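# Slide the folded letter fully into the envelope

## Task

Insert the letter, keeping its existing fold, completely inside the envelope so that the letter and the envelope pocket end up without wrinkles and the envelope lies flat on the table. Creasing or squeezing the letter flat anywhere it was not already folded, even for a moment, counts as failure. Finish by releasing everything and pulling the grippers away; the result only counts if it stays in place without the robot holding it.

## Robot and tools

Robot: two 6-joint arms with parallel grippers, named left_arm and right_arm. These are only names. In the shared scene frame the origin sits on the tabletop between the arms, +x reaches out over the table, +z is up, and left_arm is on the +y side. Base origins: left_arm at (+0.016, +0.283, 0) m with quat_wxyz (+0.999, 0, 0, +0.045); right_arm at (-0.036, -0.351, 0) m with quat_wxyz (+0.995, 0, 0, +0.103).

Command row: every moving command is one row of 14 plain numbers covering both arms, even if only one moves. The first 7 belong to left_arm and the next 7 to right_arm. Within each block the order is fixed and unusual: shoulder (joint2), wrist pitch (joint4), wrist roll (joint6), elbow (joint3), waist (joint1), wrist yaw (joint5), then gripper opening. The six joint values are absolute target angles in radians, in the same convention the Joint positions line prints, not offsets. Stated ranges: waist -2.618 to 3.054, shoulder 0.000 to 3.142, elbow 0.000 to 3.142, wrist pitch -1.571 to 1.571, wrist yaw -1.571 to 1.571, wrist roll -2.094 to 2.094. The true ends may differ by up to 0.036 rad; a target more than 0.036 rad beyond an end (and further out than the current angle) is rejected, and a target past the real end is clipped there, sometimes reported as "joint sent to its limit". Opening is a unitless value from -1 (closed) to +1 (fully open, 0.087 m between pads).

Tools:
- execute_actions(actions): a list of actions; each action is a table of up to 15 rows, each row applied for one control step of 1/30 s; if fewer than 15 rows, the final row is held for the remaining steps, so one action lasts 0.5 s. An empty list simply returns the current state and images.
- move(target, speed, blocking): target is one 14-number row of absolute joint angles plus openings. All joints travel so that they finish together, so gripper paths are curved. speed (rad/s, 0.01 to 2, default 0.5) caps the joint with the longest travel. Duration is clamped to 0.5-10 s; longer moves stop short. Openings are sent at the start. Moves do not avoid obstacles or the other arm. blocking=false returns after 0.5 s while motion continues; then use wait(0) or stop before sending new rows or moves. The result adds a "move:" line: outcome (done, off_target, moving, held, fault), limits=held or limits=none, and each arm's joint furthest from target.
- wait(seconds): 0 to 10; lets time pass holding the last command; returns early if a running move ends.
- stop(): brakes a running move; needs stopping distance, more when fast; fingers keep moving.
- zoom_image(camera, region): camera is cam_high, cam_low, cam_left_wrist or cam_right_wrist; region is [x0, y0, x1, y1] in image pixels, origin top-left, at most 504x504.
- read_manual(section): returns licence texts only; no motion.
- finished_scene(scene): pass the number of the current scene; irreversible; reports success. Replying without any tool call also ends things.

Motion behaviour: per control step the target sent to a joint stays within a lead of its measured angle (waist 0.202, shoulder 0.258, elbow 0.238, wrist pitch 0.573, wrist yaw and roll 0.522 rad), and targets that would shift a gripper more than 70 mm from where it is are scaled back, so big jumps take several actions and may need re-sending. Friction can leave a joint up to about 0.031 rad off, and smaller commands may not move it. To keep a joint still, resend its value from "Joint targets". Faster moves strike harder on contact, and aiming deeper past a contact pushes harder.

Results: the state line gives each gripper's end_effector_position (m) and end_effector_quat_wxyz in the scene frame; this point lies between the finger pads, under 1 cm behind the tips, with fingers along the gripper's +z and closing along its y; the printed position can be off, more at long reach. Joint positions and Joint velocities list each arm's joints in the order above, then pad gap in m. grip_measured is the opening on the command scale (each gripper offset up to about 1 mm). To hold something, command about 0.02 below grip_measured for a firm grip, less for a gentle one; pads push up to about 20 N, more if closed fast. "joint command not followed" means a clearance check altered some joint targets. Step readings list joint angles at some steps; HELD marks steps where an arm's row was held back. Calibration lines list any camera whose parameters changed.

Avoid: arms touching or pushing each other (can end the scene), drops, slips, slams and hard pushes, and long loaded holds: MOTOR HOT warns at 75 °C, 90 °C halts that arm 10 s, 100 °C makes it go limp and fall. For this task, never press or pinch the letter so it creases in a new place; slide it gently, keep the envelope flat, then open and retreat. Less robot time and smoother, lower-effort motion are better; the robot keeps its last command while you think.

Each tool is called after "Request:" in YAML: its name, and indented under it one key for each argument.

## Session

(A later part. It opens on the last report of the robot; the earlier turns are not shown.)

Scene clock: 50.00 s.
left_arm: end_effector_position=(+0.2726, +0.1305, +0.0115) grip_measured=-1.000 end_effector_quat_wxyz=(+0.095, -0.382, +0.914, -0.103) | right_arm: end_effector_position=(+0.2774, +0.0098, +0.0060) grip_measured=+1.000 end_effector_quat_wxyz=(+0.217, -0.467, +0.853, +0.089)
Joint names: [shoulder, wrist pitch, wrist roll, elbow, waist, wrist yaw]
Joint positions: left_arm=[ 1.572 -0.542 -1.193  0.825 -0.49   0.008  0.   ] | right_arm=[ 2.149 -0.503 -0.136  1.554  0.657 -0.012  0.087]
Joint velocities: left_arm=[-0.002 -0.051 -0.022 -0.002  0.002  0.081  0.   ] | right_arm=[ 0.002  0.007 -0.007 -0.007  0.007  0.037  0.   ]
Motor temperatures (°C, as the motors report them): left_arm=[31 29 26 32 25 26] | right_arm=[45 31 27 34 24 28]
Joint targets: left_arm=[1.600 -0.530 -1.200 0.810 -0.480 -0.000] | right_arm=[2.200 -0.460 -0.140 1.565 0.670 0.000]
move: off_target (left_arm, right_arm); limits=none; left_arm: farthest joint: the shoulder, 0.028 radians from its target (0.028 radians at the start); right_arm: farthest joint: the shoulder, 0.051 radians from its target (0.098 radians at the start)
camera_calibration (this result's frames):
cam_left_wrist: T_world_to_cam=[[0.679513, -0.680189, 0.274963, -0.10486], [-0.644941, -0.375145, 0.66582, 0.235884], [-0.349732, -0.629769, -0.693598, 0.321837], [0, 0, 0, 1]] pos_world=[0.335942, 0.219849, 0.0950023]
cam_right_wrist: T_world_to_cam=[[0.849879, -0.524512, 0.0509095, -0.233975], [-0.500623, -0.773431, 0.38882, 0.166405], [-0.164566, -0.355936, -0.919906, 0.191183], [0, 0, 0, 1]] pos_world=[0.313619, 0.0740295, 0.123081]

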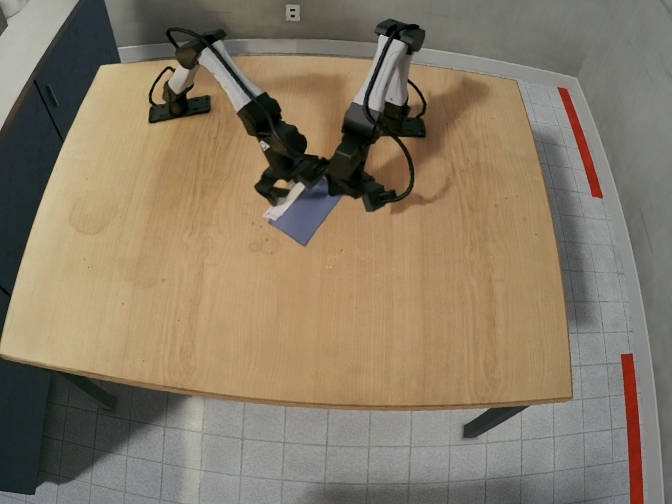

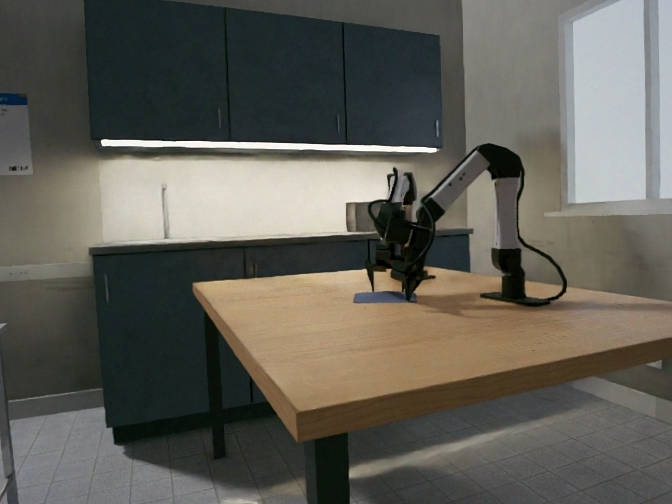

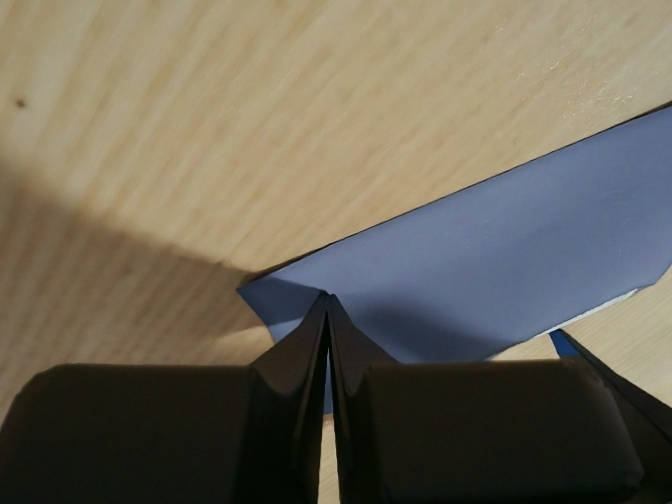

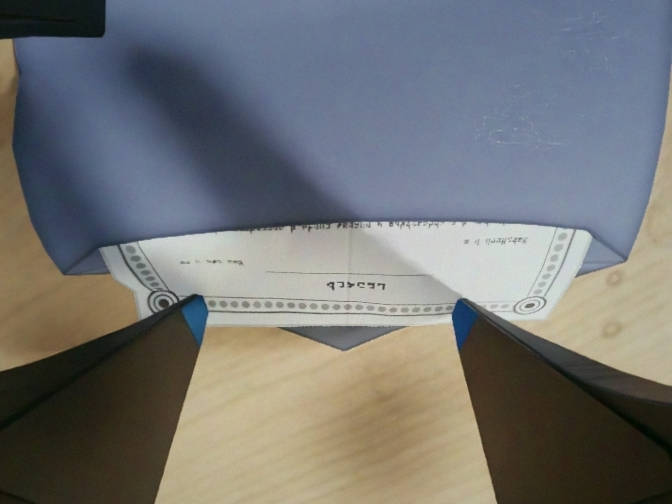

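Request:
move:
  target: [1.6,-0.53,-1.2,0.81,-0.48,0,-1, 2.0,-0.46,-0.14,1.42,0.62,0,1]
  speed: 0.3

Request:
move:
  target: [1.45,-0.53,-1.2,0.81,-0.48,0,-1, 1.83,0.15,1.57,0.895,0.545,0,-1]
  speed: 0.8

Scene clock: 51.10 s.
left_arm: end_effector_position=(+0.2726, +0.1305, +0.0115) grip_measured=-1.000 end_effector_quat_wxyz=(+0.095, -0.382, +0.914, -0.103) | right_arm: end_effector_position=(+0.2758, -0.0124, +0.0297) grip_measured=+1.000 end_effector_quat_wxyz=(+0.238, -0.452, +0.854, +0.093)
Joint names: [shoulder, wrist pitch, wrist roll, elbow, waist, wrist yaw]
Joint positions: left_arm=[ 1.572 -0.542 -1.193  0.825 -0.49   0.008  0.   ] | right_arm=[ 2.021 -0.474 -0.136  1.44   0.628 -0.012  0.087]
Joint velocities: left_arm=[ 0.012 -0.007  0.022 -0.012  0.007 -0.022  0.   ] | right_arm=[-0.032  0.022  0.022  0.012 -0.012 -0.051  0.   ]
Motor temperatures (°C, as the motors report them): left_arm=[31 29 26 32 25 26] | right_arm=[45 31 27 34 24 28]
Joint targets: left_arm=[1.600 -0.530 -1.200 0.810 -0.480 -0.000] | right_arm=[2.000 -0.460 -0.140 1.420 0.620 0.000]
move: off_target (left_arm, right_arm); limits=none; left_arm: farthest joint: the shoulder, 0.028 radians from its target (0.028 radians at the start); right_arm: farthest joint: the shoulder, 0.021 radians from its target (0.149 radians at the start)
camera_calibration (this result's frames):
cam_left_wrist: T_world_to_cam=[[0.679513, -0.680189, 0.274963, -0.10486], [-0.644941, -0.375145, 0.66582, 0.235884], [-0.349732, -0.629769, -0.693598, 0.321837], [0, 0, 0, 1]] pos_world=[0.335942, 0.219849, 0.0950023]
cam_right_wrist: T_world_to_cam=[[0.83281, -0.550518, 0.0579444, -0.241292], [-0.533637, -0.770598, 0.34844, 0.149481], [-0.147171, -0.321106, -0.935538, 0.200955], [0, 0, 0, 1]] pos_world=[0.310294, 0.0468821, 0.149897]

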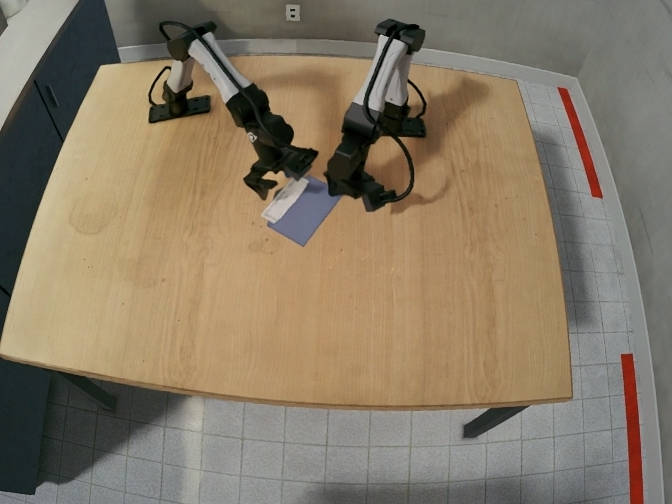

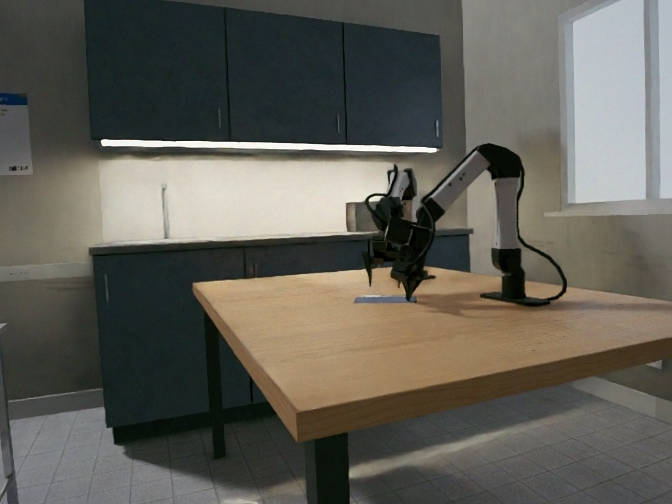

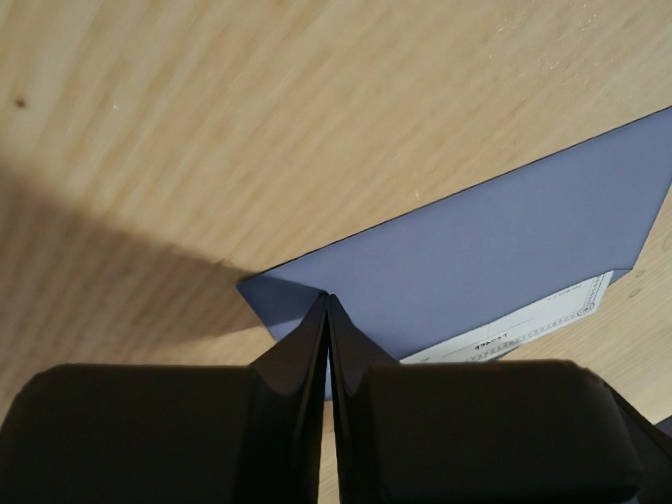

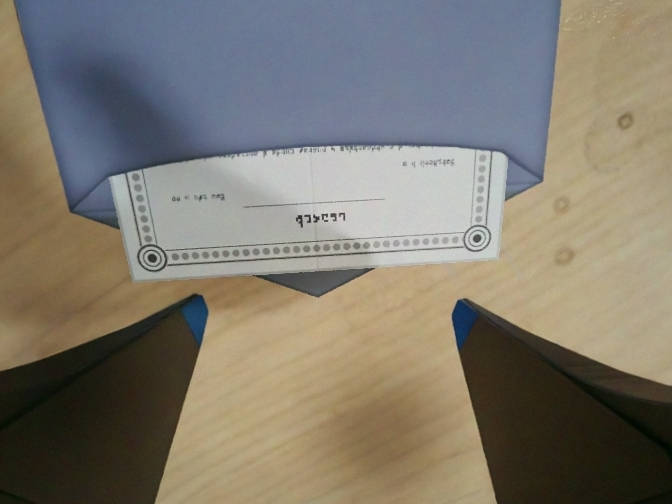

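Scene clock: 54.10 s.
left_arm: end_effector_position=(+0.2811, +0.1273, +0.0403) grip_measured=-1.000 end_effector_quat_wxyz=(+0.132, -0.378, +0.906, -0.139) | right_arm: end_effector_position=(+0.2660, -0.0032, +0.0231) grip_measured=-0.990 end_effector_quat_wxyz=(+0.143, +0.359, +0.856, +0.343)
Joint names: [shoulder, wrist pitch, wrist roll, elbow, waist, wrist yaw]
Joint positions: left_arm=[ 1.469 -0.542 -1.193  0.825 -0.49   0.006  0.   ] | right_arm=[ 1.857  0.136  1.561  0.912  0.554 -0.012  0.   ]
Joint velocities: left_arm=[ 0.017  0.007 -0.022  0.002 -0.002  0.022  0.   ] | right_arm=[-0.012  0.007 -0.066  0.002 -0.002 -0.022 -0.   ]
Motor temperatures (°C, as the motors report them): left_arm=[31 29 26 32 25 26] | right_arm=[46 32 27 34 24 28]
Joint targets: left_arm=[1.450 -0.530 -1.200 0.810 -0.480 -0.000] | right_arm=[1.830 0.150 1.570 0.895 0.545 -0.000]
move: off_target (right_arm); limits=none; left_arm: farthest joint: the shoulder, 0.019 radians from its target (0.122 radians at the start); right_arm: farthest joint: the shoulder, 0.027 radians from its target (0.191 radians at the start)
camera_calibration (this result's frames):
cam_left_wrist: T_world_to_cam=[[0.649402, -0.667484, 0.364337, -0.117456], [-0.706007, -0.351198, 0.614991, 0.23718], [-0.282542, -0.656601, -0.699318, 0.327542], [0, 0, 0, 1]] pos_world=[0.336271, 0.219962, 0.125986]
cam_right_wrist: T_world_to_cam=[[-0.49277, -0.517195, -0.699777, 0.142524], [-0.841109, 0.0770443, 0.535351, 0.233823], [-0.222967, 0.852393, -0.472982, 0.209459], [0, 0, 0, 1]] pos_world=[0.313605, -0.122843, 0.0736277]

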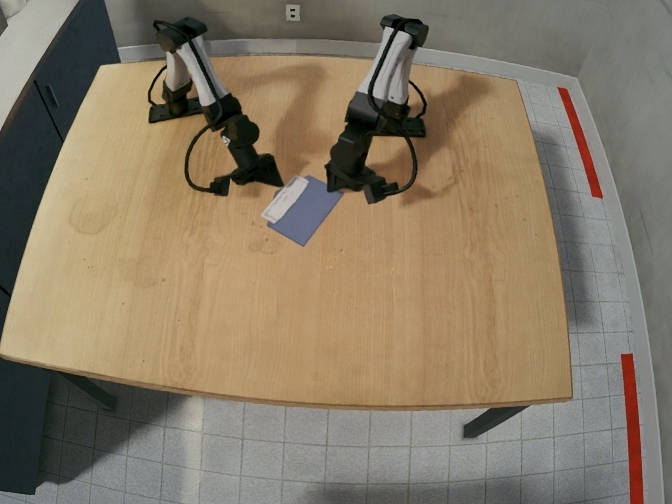

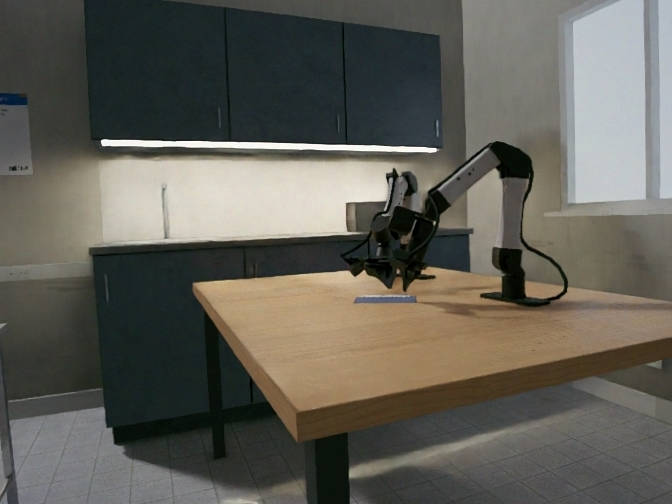

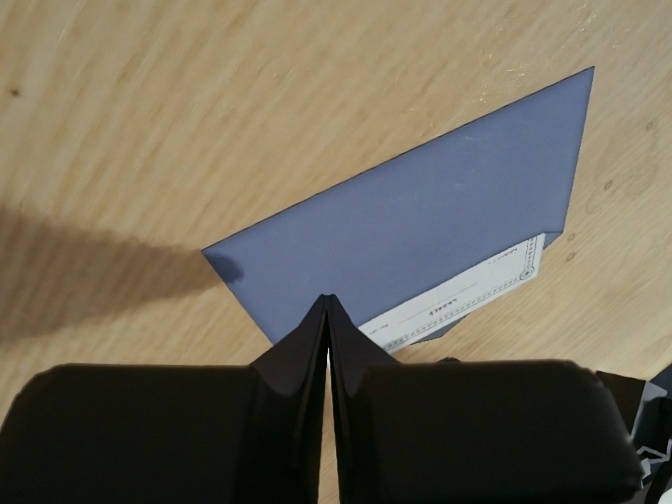

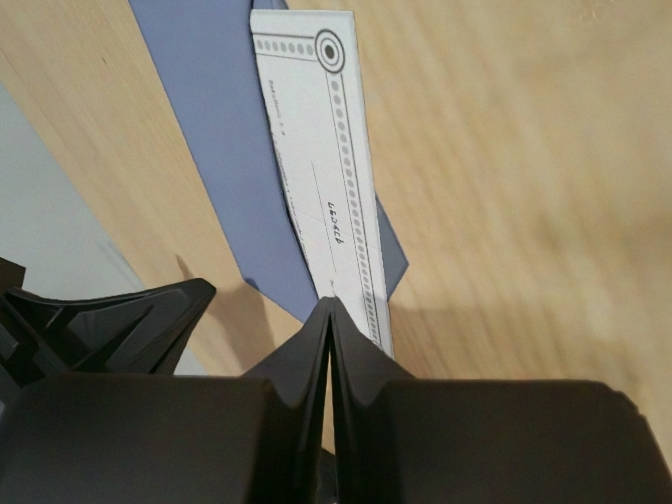

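Request:
move:
  target: [1.495,-0.25,-1.57,0.745,-0.73,0,-1, 1.91,0.15,1.57,0.895,0.535,0,-1]
  speed: 0.3

Scene clock: 56.17 s.
left_arm: end_effector_position=(+0.2801, +0.0368, +0.0530) grip_measured=-1.000 end_effector_quat_wxyz=(+0.130, -0.428, +0.856, -0.259) | right_arm: end_effector_position=(+0.2669, -0.0081, +0.0083) grip_measured=-0.990 end_effector_quat_wxyz=(+0.138, +0.366, +0.860, +0.329)
Joint names: [shoulder, wrist pitch, wrist roll, elbow, waist, wrist yaw]
Joint positions: left_arm=[ 1.481 -0.266 -1.56   0.764 -0.721  0.005  0.   ] | right_arm=[ 1.891  0.137  1.561  0.912  0.545 -0.012  0.   ]
Joint velocities: left_arm=[-0.022  0.007 -0.007 -0.007 -0.007 -0.066  0.   ] | right_arm=[-0.007  0.037  0.007  0.007 -0.012 -0.051 -0.   ]
Motor temperatures (°C, as the motors report them): left_arm=[31 30 26 32 25 26] | right_arm=[46 32 27 34 24 28]
Joint targets: left_arm=[1.495 -0.250 -1.570 0.745 -0.730 0.000] | right_arm=[1.910 0.150 1.570 0.895 0.535 0.000]
move: done; limits=none; left_arm: farthest joint: the elbow, 0.019 radians from its target (0.080 radians at the start); right_arm: farthest joint: the shoulder, 0.019 radians from its target (0.053 radians at the start)
camera_calibration (this result's frames):
cam_left_wrist: T_world_to_cam=[[0.664215, -0.489162, 0.565278, -0.203305], [-0.730968, -0.26665, 0.628159, 0.200058], [-0.15654, -0.830433, -0.534674, 0.23911], [0, 0, 0, 1]] pos_world=[0.318704, 0.152461, 0.117102]
cam_right_wrist: T_world_to_cam=[[-0.514701, -0.527709, -0.675726, 0.135644], [-0.826914, 0.0973482, 0.553837, 0.239085], [-0.226484, 0.843828, -0.486475, 0.207833], [0, 0, 0, 1]] pos_world=[0.31459, -0.127069, 0.0603499]

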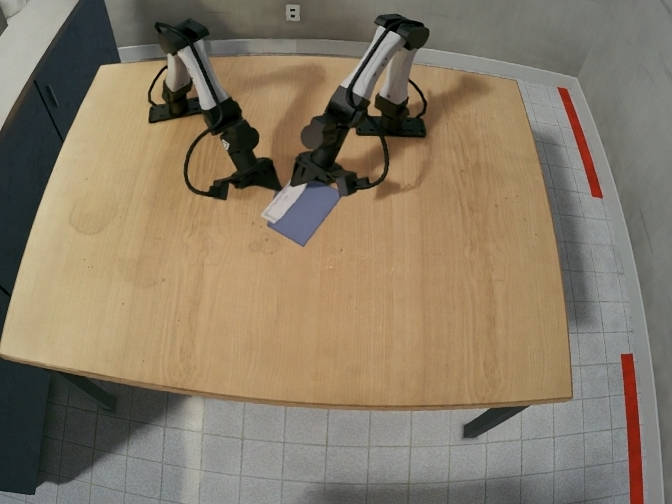

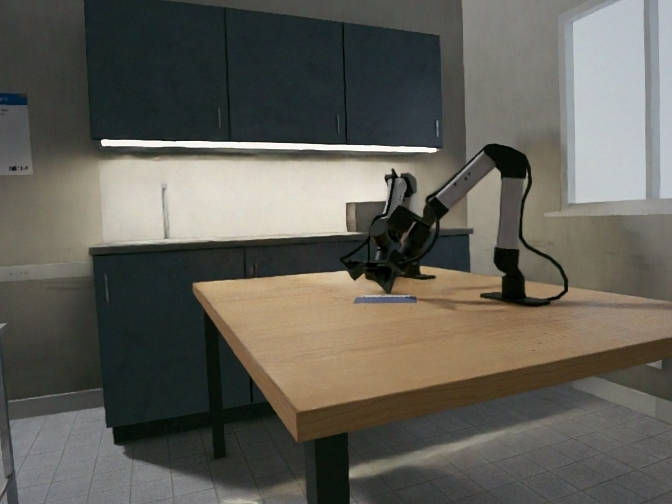

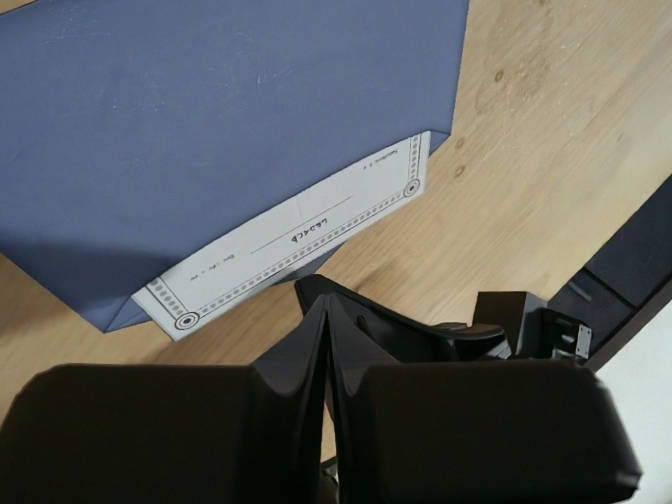

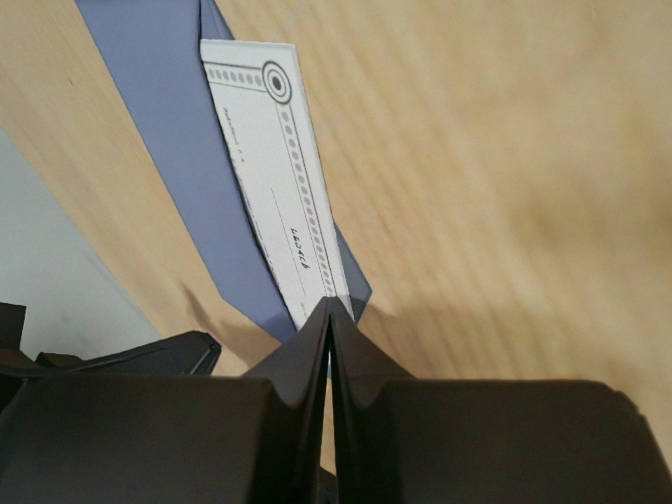

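Request:
move:
  target: [1.58,-0.25,-1.57,0.745,-0.75,0,-1, 1.95,0.13,1.57,0.895,0.525,0,-1]
  speed: 0.1

Scene clock: 57.53 s.
left_arm: end_effector_position=(+0.2705, +0.0356, +0.0244) grip_measured=-1.000 end_effector_quat_wxyz=(+0.109, -0.426, +0.870, -0.223) | right_arm: end_effector_position=(+0.2677, -0.0094, +0.0011) grip_measured=-0.990 end_effector_quat_wxyz=(+0.133, +0.371, +0.860, +0.325)
Joint names: [shoulder, wrist pitch, wrist roll, elbow, waist, wrist yaw]
Joint positions: left_arm=[ 1.567 -0.265 -1.561  0.764 -0.739  0.005  0.   ] | right_arm=[ 1.912  0.147  1.568  0.912  0.539 -0.019  0.   ]
Joint velocities: left_arm=[-0.007  0.007  0.095  0.007  0.002 -0.037  0.   ] | right_arm=[ 0.012 -0.037 -0.037  0.007  0.002 -0.066 -0.   ]
Motor temperatures (°C, as the motors report them): left_arm=[31 30 26 32 25 26] | right_arm=[46 32 27 34 24 28]
Joint targets: left_arm=[1.580 -0.250 -1.570 0.745 -0.750 0.000] | right_arm=[1.950 0.130 1.570 0.895 0.525 -0.000]
move: off_target (right_arm); limits=none; left_arm: farthest joint: the elbow, 0.019 radians from its target (0.019 radians at the start); right_arm: farthest joint: the shoulder, 0.038 radians from its target (0.059 radians at the start)
camera_calibration (this result's frames):
cam_left_wrist: T_world_to_cam=[[0.691507, -0.527854, 0.493142, -0.18553], [-0.691586, -0.286603, 0.662999, 0.199956], [-0.20863, -0.799518, -0.563244, 0.235035], [0, 0, 0, 1]] pos_world=[0.315617, 0.14729, 0.0913036]
cam_right_wrist: T_world_to_cam=[[-0.527993, -0.525439, -0.667186, 0.134046], [-0.817909, 0.103165, 0.566023, 0.241544], [-0.228581, 0.844553, -0.484232, 0.206229], [0, 0, 0, 1]] pos_world=[0.315476, -0.128657, 0.0525761]

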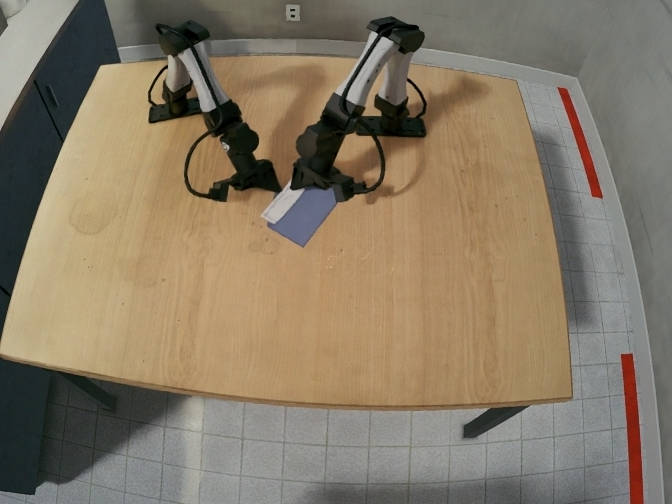

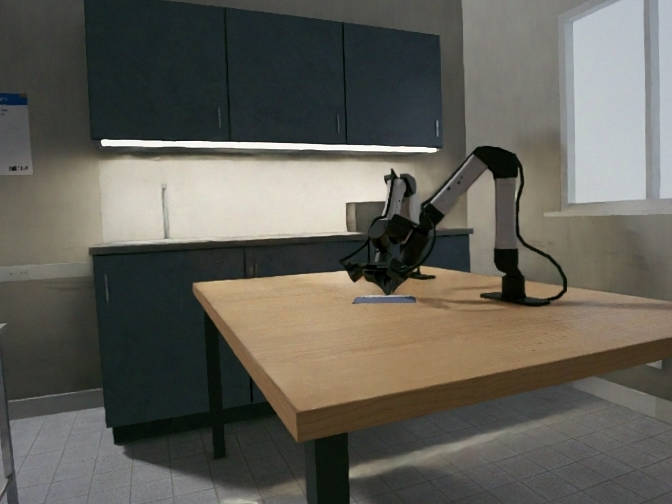

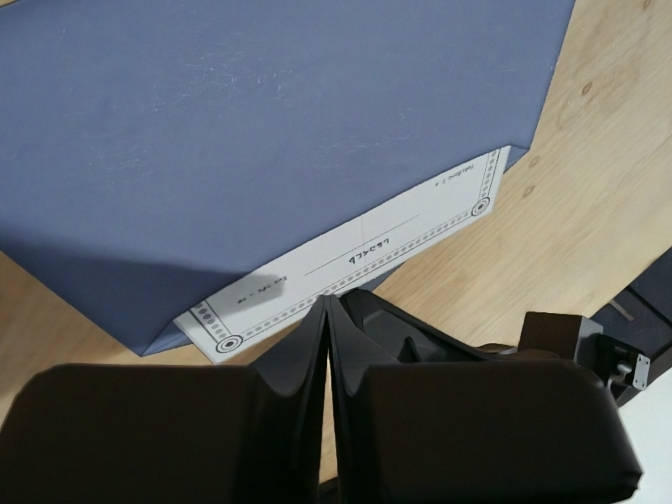

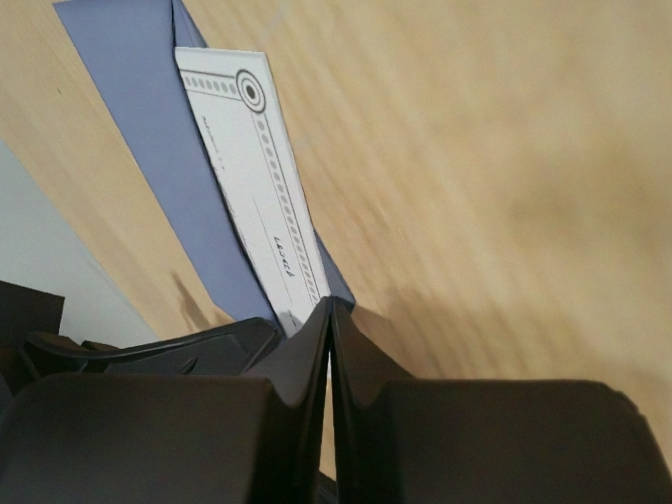

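Request:
move:
  target: [1.65,-0.22,-1.57,0.745,-0.775,0,-1, 1.95,0.13,1.57,0.895,0.525,0,-1]
  speed: 0.08

Request:
move:
  target: [1.65,-0.26,-1.57,0.745,-0.7,0,-1, 1.95,0.13,1.57,0.895,0.525,0,-1]
  speed: 0.02

Scene clock: 59.00 s.
left_arm: end_effector_position=(+0.2675, +0.0285, +0.0112) grip_measured=-1.000 end_effector_quat_wxyz=(+0.103, -0.417, +0.876, -0.217) | right_arm: end_effector_position=(+0.2679, -0.0090, +0.0015) grip_measured=-0.990 end_effector_quat_wxyz=(+0.133, +0.371, +0.859, +0.326)
Joint names: [shoulder, wrist pitch, wrist roll, elbow, waist, wrist yaw]
Joint positions: left_arm=[ 1.618 -0.23  -1.562  0.764 -0.761  0.005  0.   ] | right_arm=[ 1.912  0.149  1.568  0.912  0.539 -0.02   0.   ]
Joint velocities: left_arm=[ 0.017  0.051  0.007 -0.002 -0.007  0.022  0.   ] | right_arm=[-0.022 -0.037  0.007 -0.007  0.007 -0.007 -0.   ]
Motor temperatures (°C, as the motors report them): left_arm=[31 30 26 32 25 26] | right_arm=[46 32 27 34 24 29]
Joint targets: left_arm=[1.650 -0.220 -1.570 0.745 -0.775 0.000] | right_arm=[1.950 0.130 1.570 0.895 0.525 0.000]
move: off_target (left_arm, right_arm); limits=none; left_arm: farthest joint: the shoulder, 0.032 radians from its target (0.083 radians at the start); right_arm: farthest joint: the shoulder, 0.038 radians from its target (0.038 radians at the start)
camera_calibration (this result's frames):
cam_left_wrist: T_world_to_cam=[[0.68655, -0.547171, 0.478804, -0.178649], [-0.688919, -0.279003, 0.66899, 0.203508], [-0.232465, -0.789152, -0.568506, 0.227466], [0, 0, 0, 1]] pos_world=[0.315729, 0.138533, 0.0787091]
cam_right_wrist: T_world_to_cam=[[-0.526864, -0.524377, -0.668912, 0.134331], [-0.818606, 0.101312, 0.565349, 0.241565], [-0.228687, 0.845438, -0.482636, 0.206148], [0, 0, 0, 1]] pos_world=[0.315664, -0.128319, 0.0527812]

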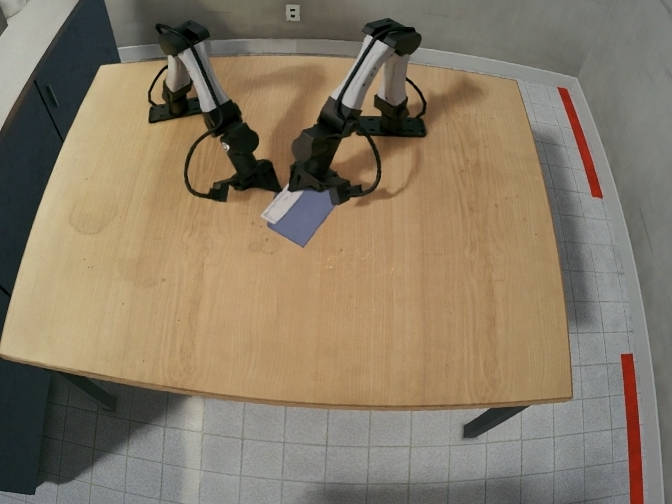

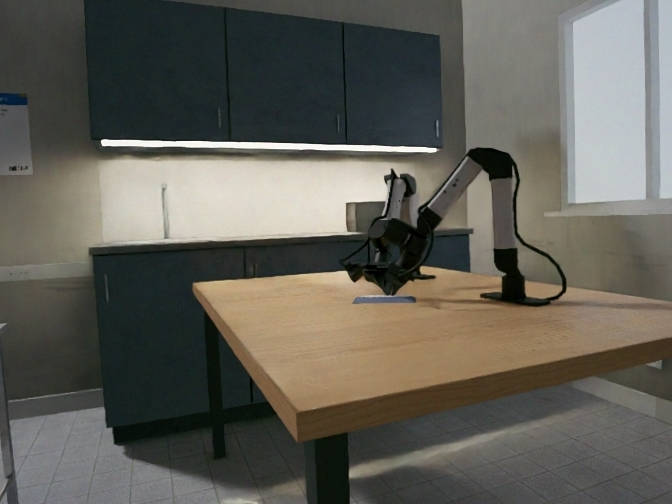

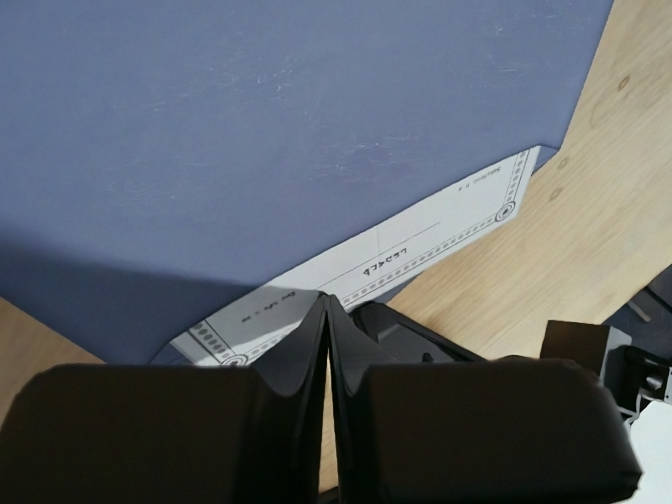

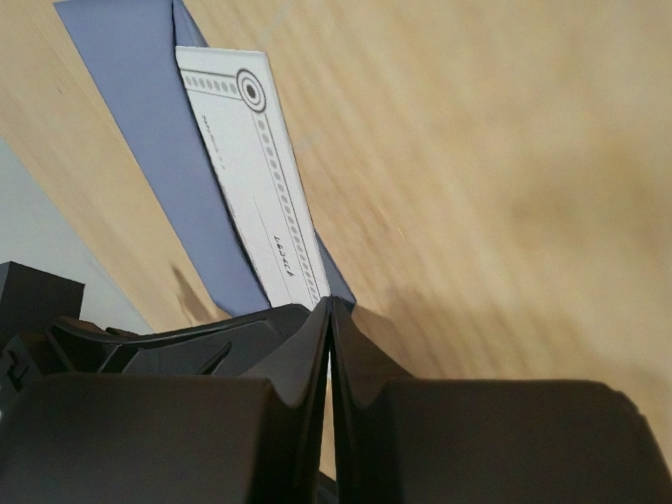

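Scene clock: 62.27 s.
left_arm: end_effector_position=(+0.2769, +0.0385, +0.0112) grip_measured=-1.000 end_effector_quat_wxyz=(+0.101, -0.438, +0.867, -0.217) | right_arm: end_effector_position=(+0.2679, -0.0090, +0.0016) grip_measured=-0.990 end_effector_quat_wxyz=(+0.133, +0.371, +0.859, +0.326)
Joint names: [shoulder, wrist pitch, wrist roll, elbow, waist, wrist yaw]
Joint positions: left_arm=[ 1.62  -0.231 -1.566  0.764 -0.715  0.021  0.   ] | right_arm=[ 1.912  0.149  1.568  0.912  0.539 -0.02   0.   ]
Joint velocities: left_arm=[ 0.017  0.022 -0.037  0.002 -0.012 -0.022  0.   ] | right_arm=[-0.017 -0.022  0.037  0.002 -0.007 -0.051 -0.001]
Motor temperatures (°C, as the motors report them): left_arm=[32 30 26 32 25 26] | right_arm=[45 32 27 34 24 29]
Joint targets: left_arm=[1.650 -0.260 -1.570 0.745 -0.700 -0.000] | right_arm=[1.950 0.130 1.570 0.895 0.525 0.000]
move: off_target (left_arm, right_arm); limits=none; left_arm: farthest joint: the shoulder, 0.030 radians from its target (0.032 radians at the start); right_arm: farthest joint: the shoulder, 0.038 radians from its target (0.038 radians at the start)
camera_calibration (this result's frames):
cam_left_wrist: T_world_to_cam=[[0.714473, -0.512415, 0.476402, -0.18868], [-0.668855, -0.300396, 0.679997, 0.20795], [-0.205332, -0.804483, -0.557356, 0.230447], [0, 0, 0, 1]] pos_world=[0.321213, 0.151176, 0.0769236]
cam_right_wrist: T_world_to_cam=[[-0.526676, -0.524204, -0.669195, 0.134377], [-0.818765, 0.101166, 0.565146, 0.241609], [-0.228552, 0.845563, -0.482481, 0.206114], [0, 0, 0, 1]] pos_world=[0.315702, -0.128284, 0.0528263]

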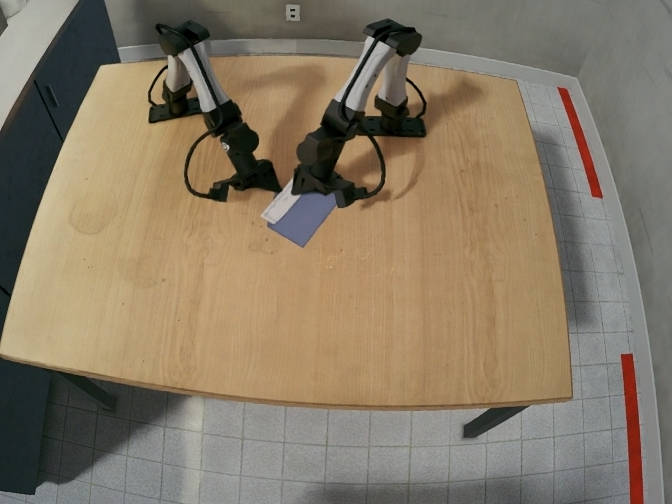

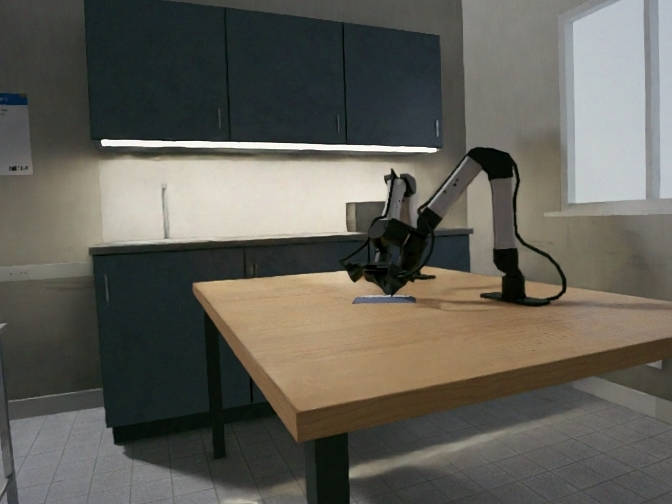

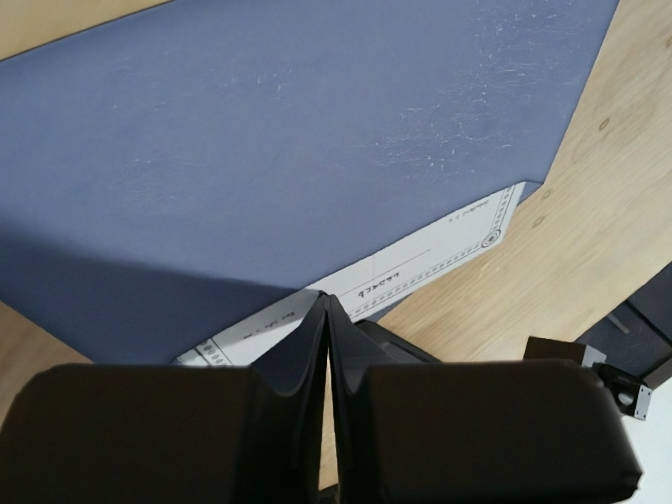

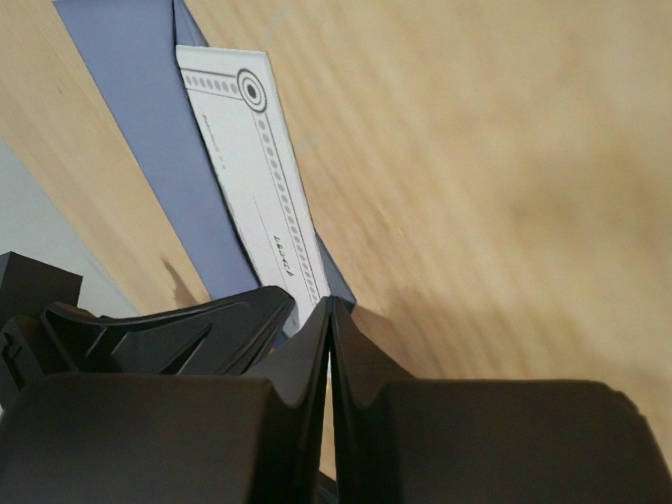

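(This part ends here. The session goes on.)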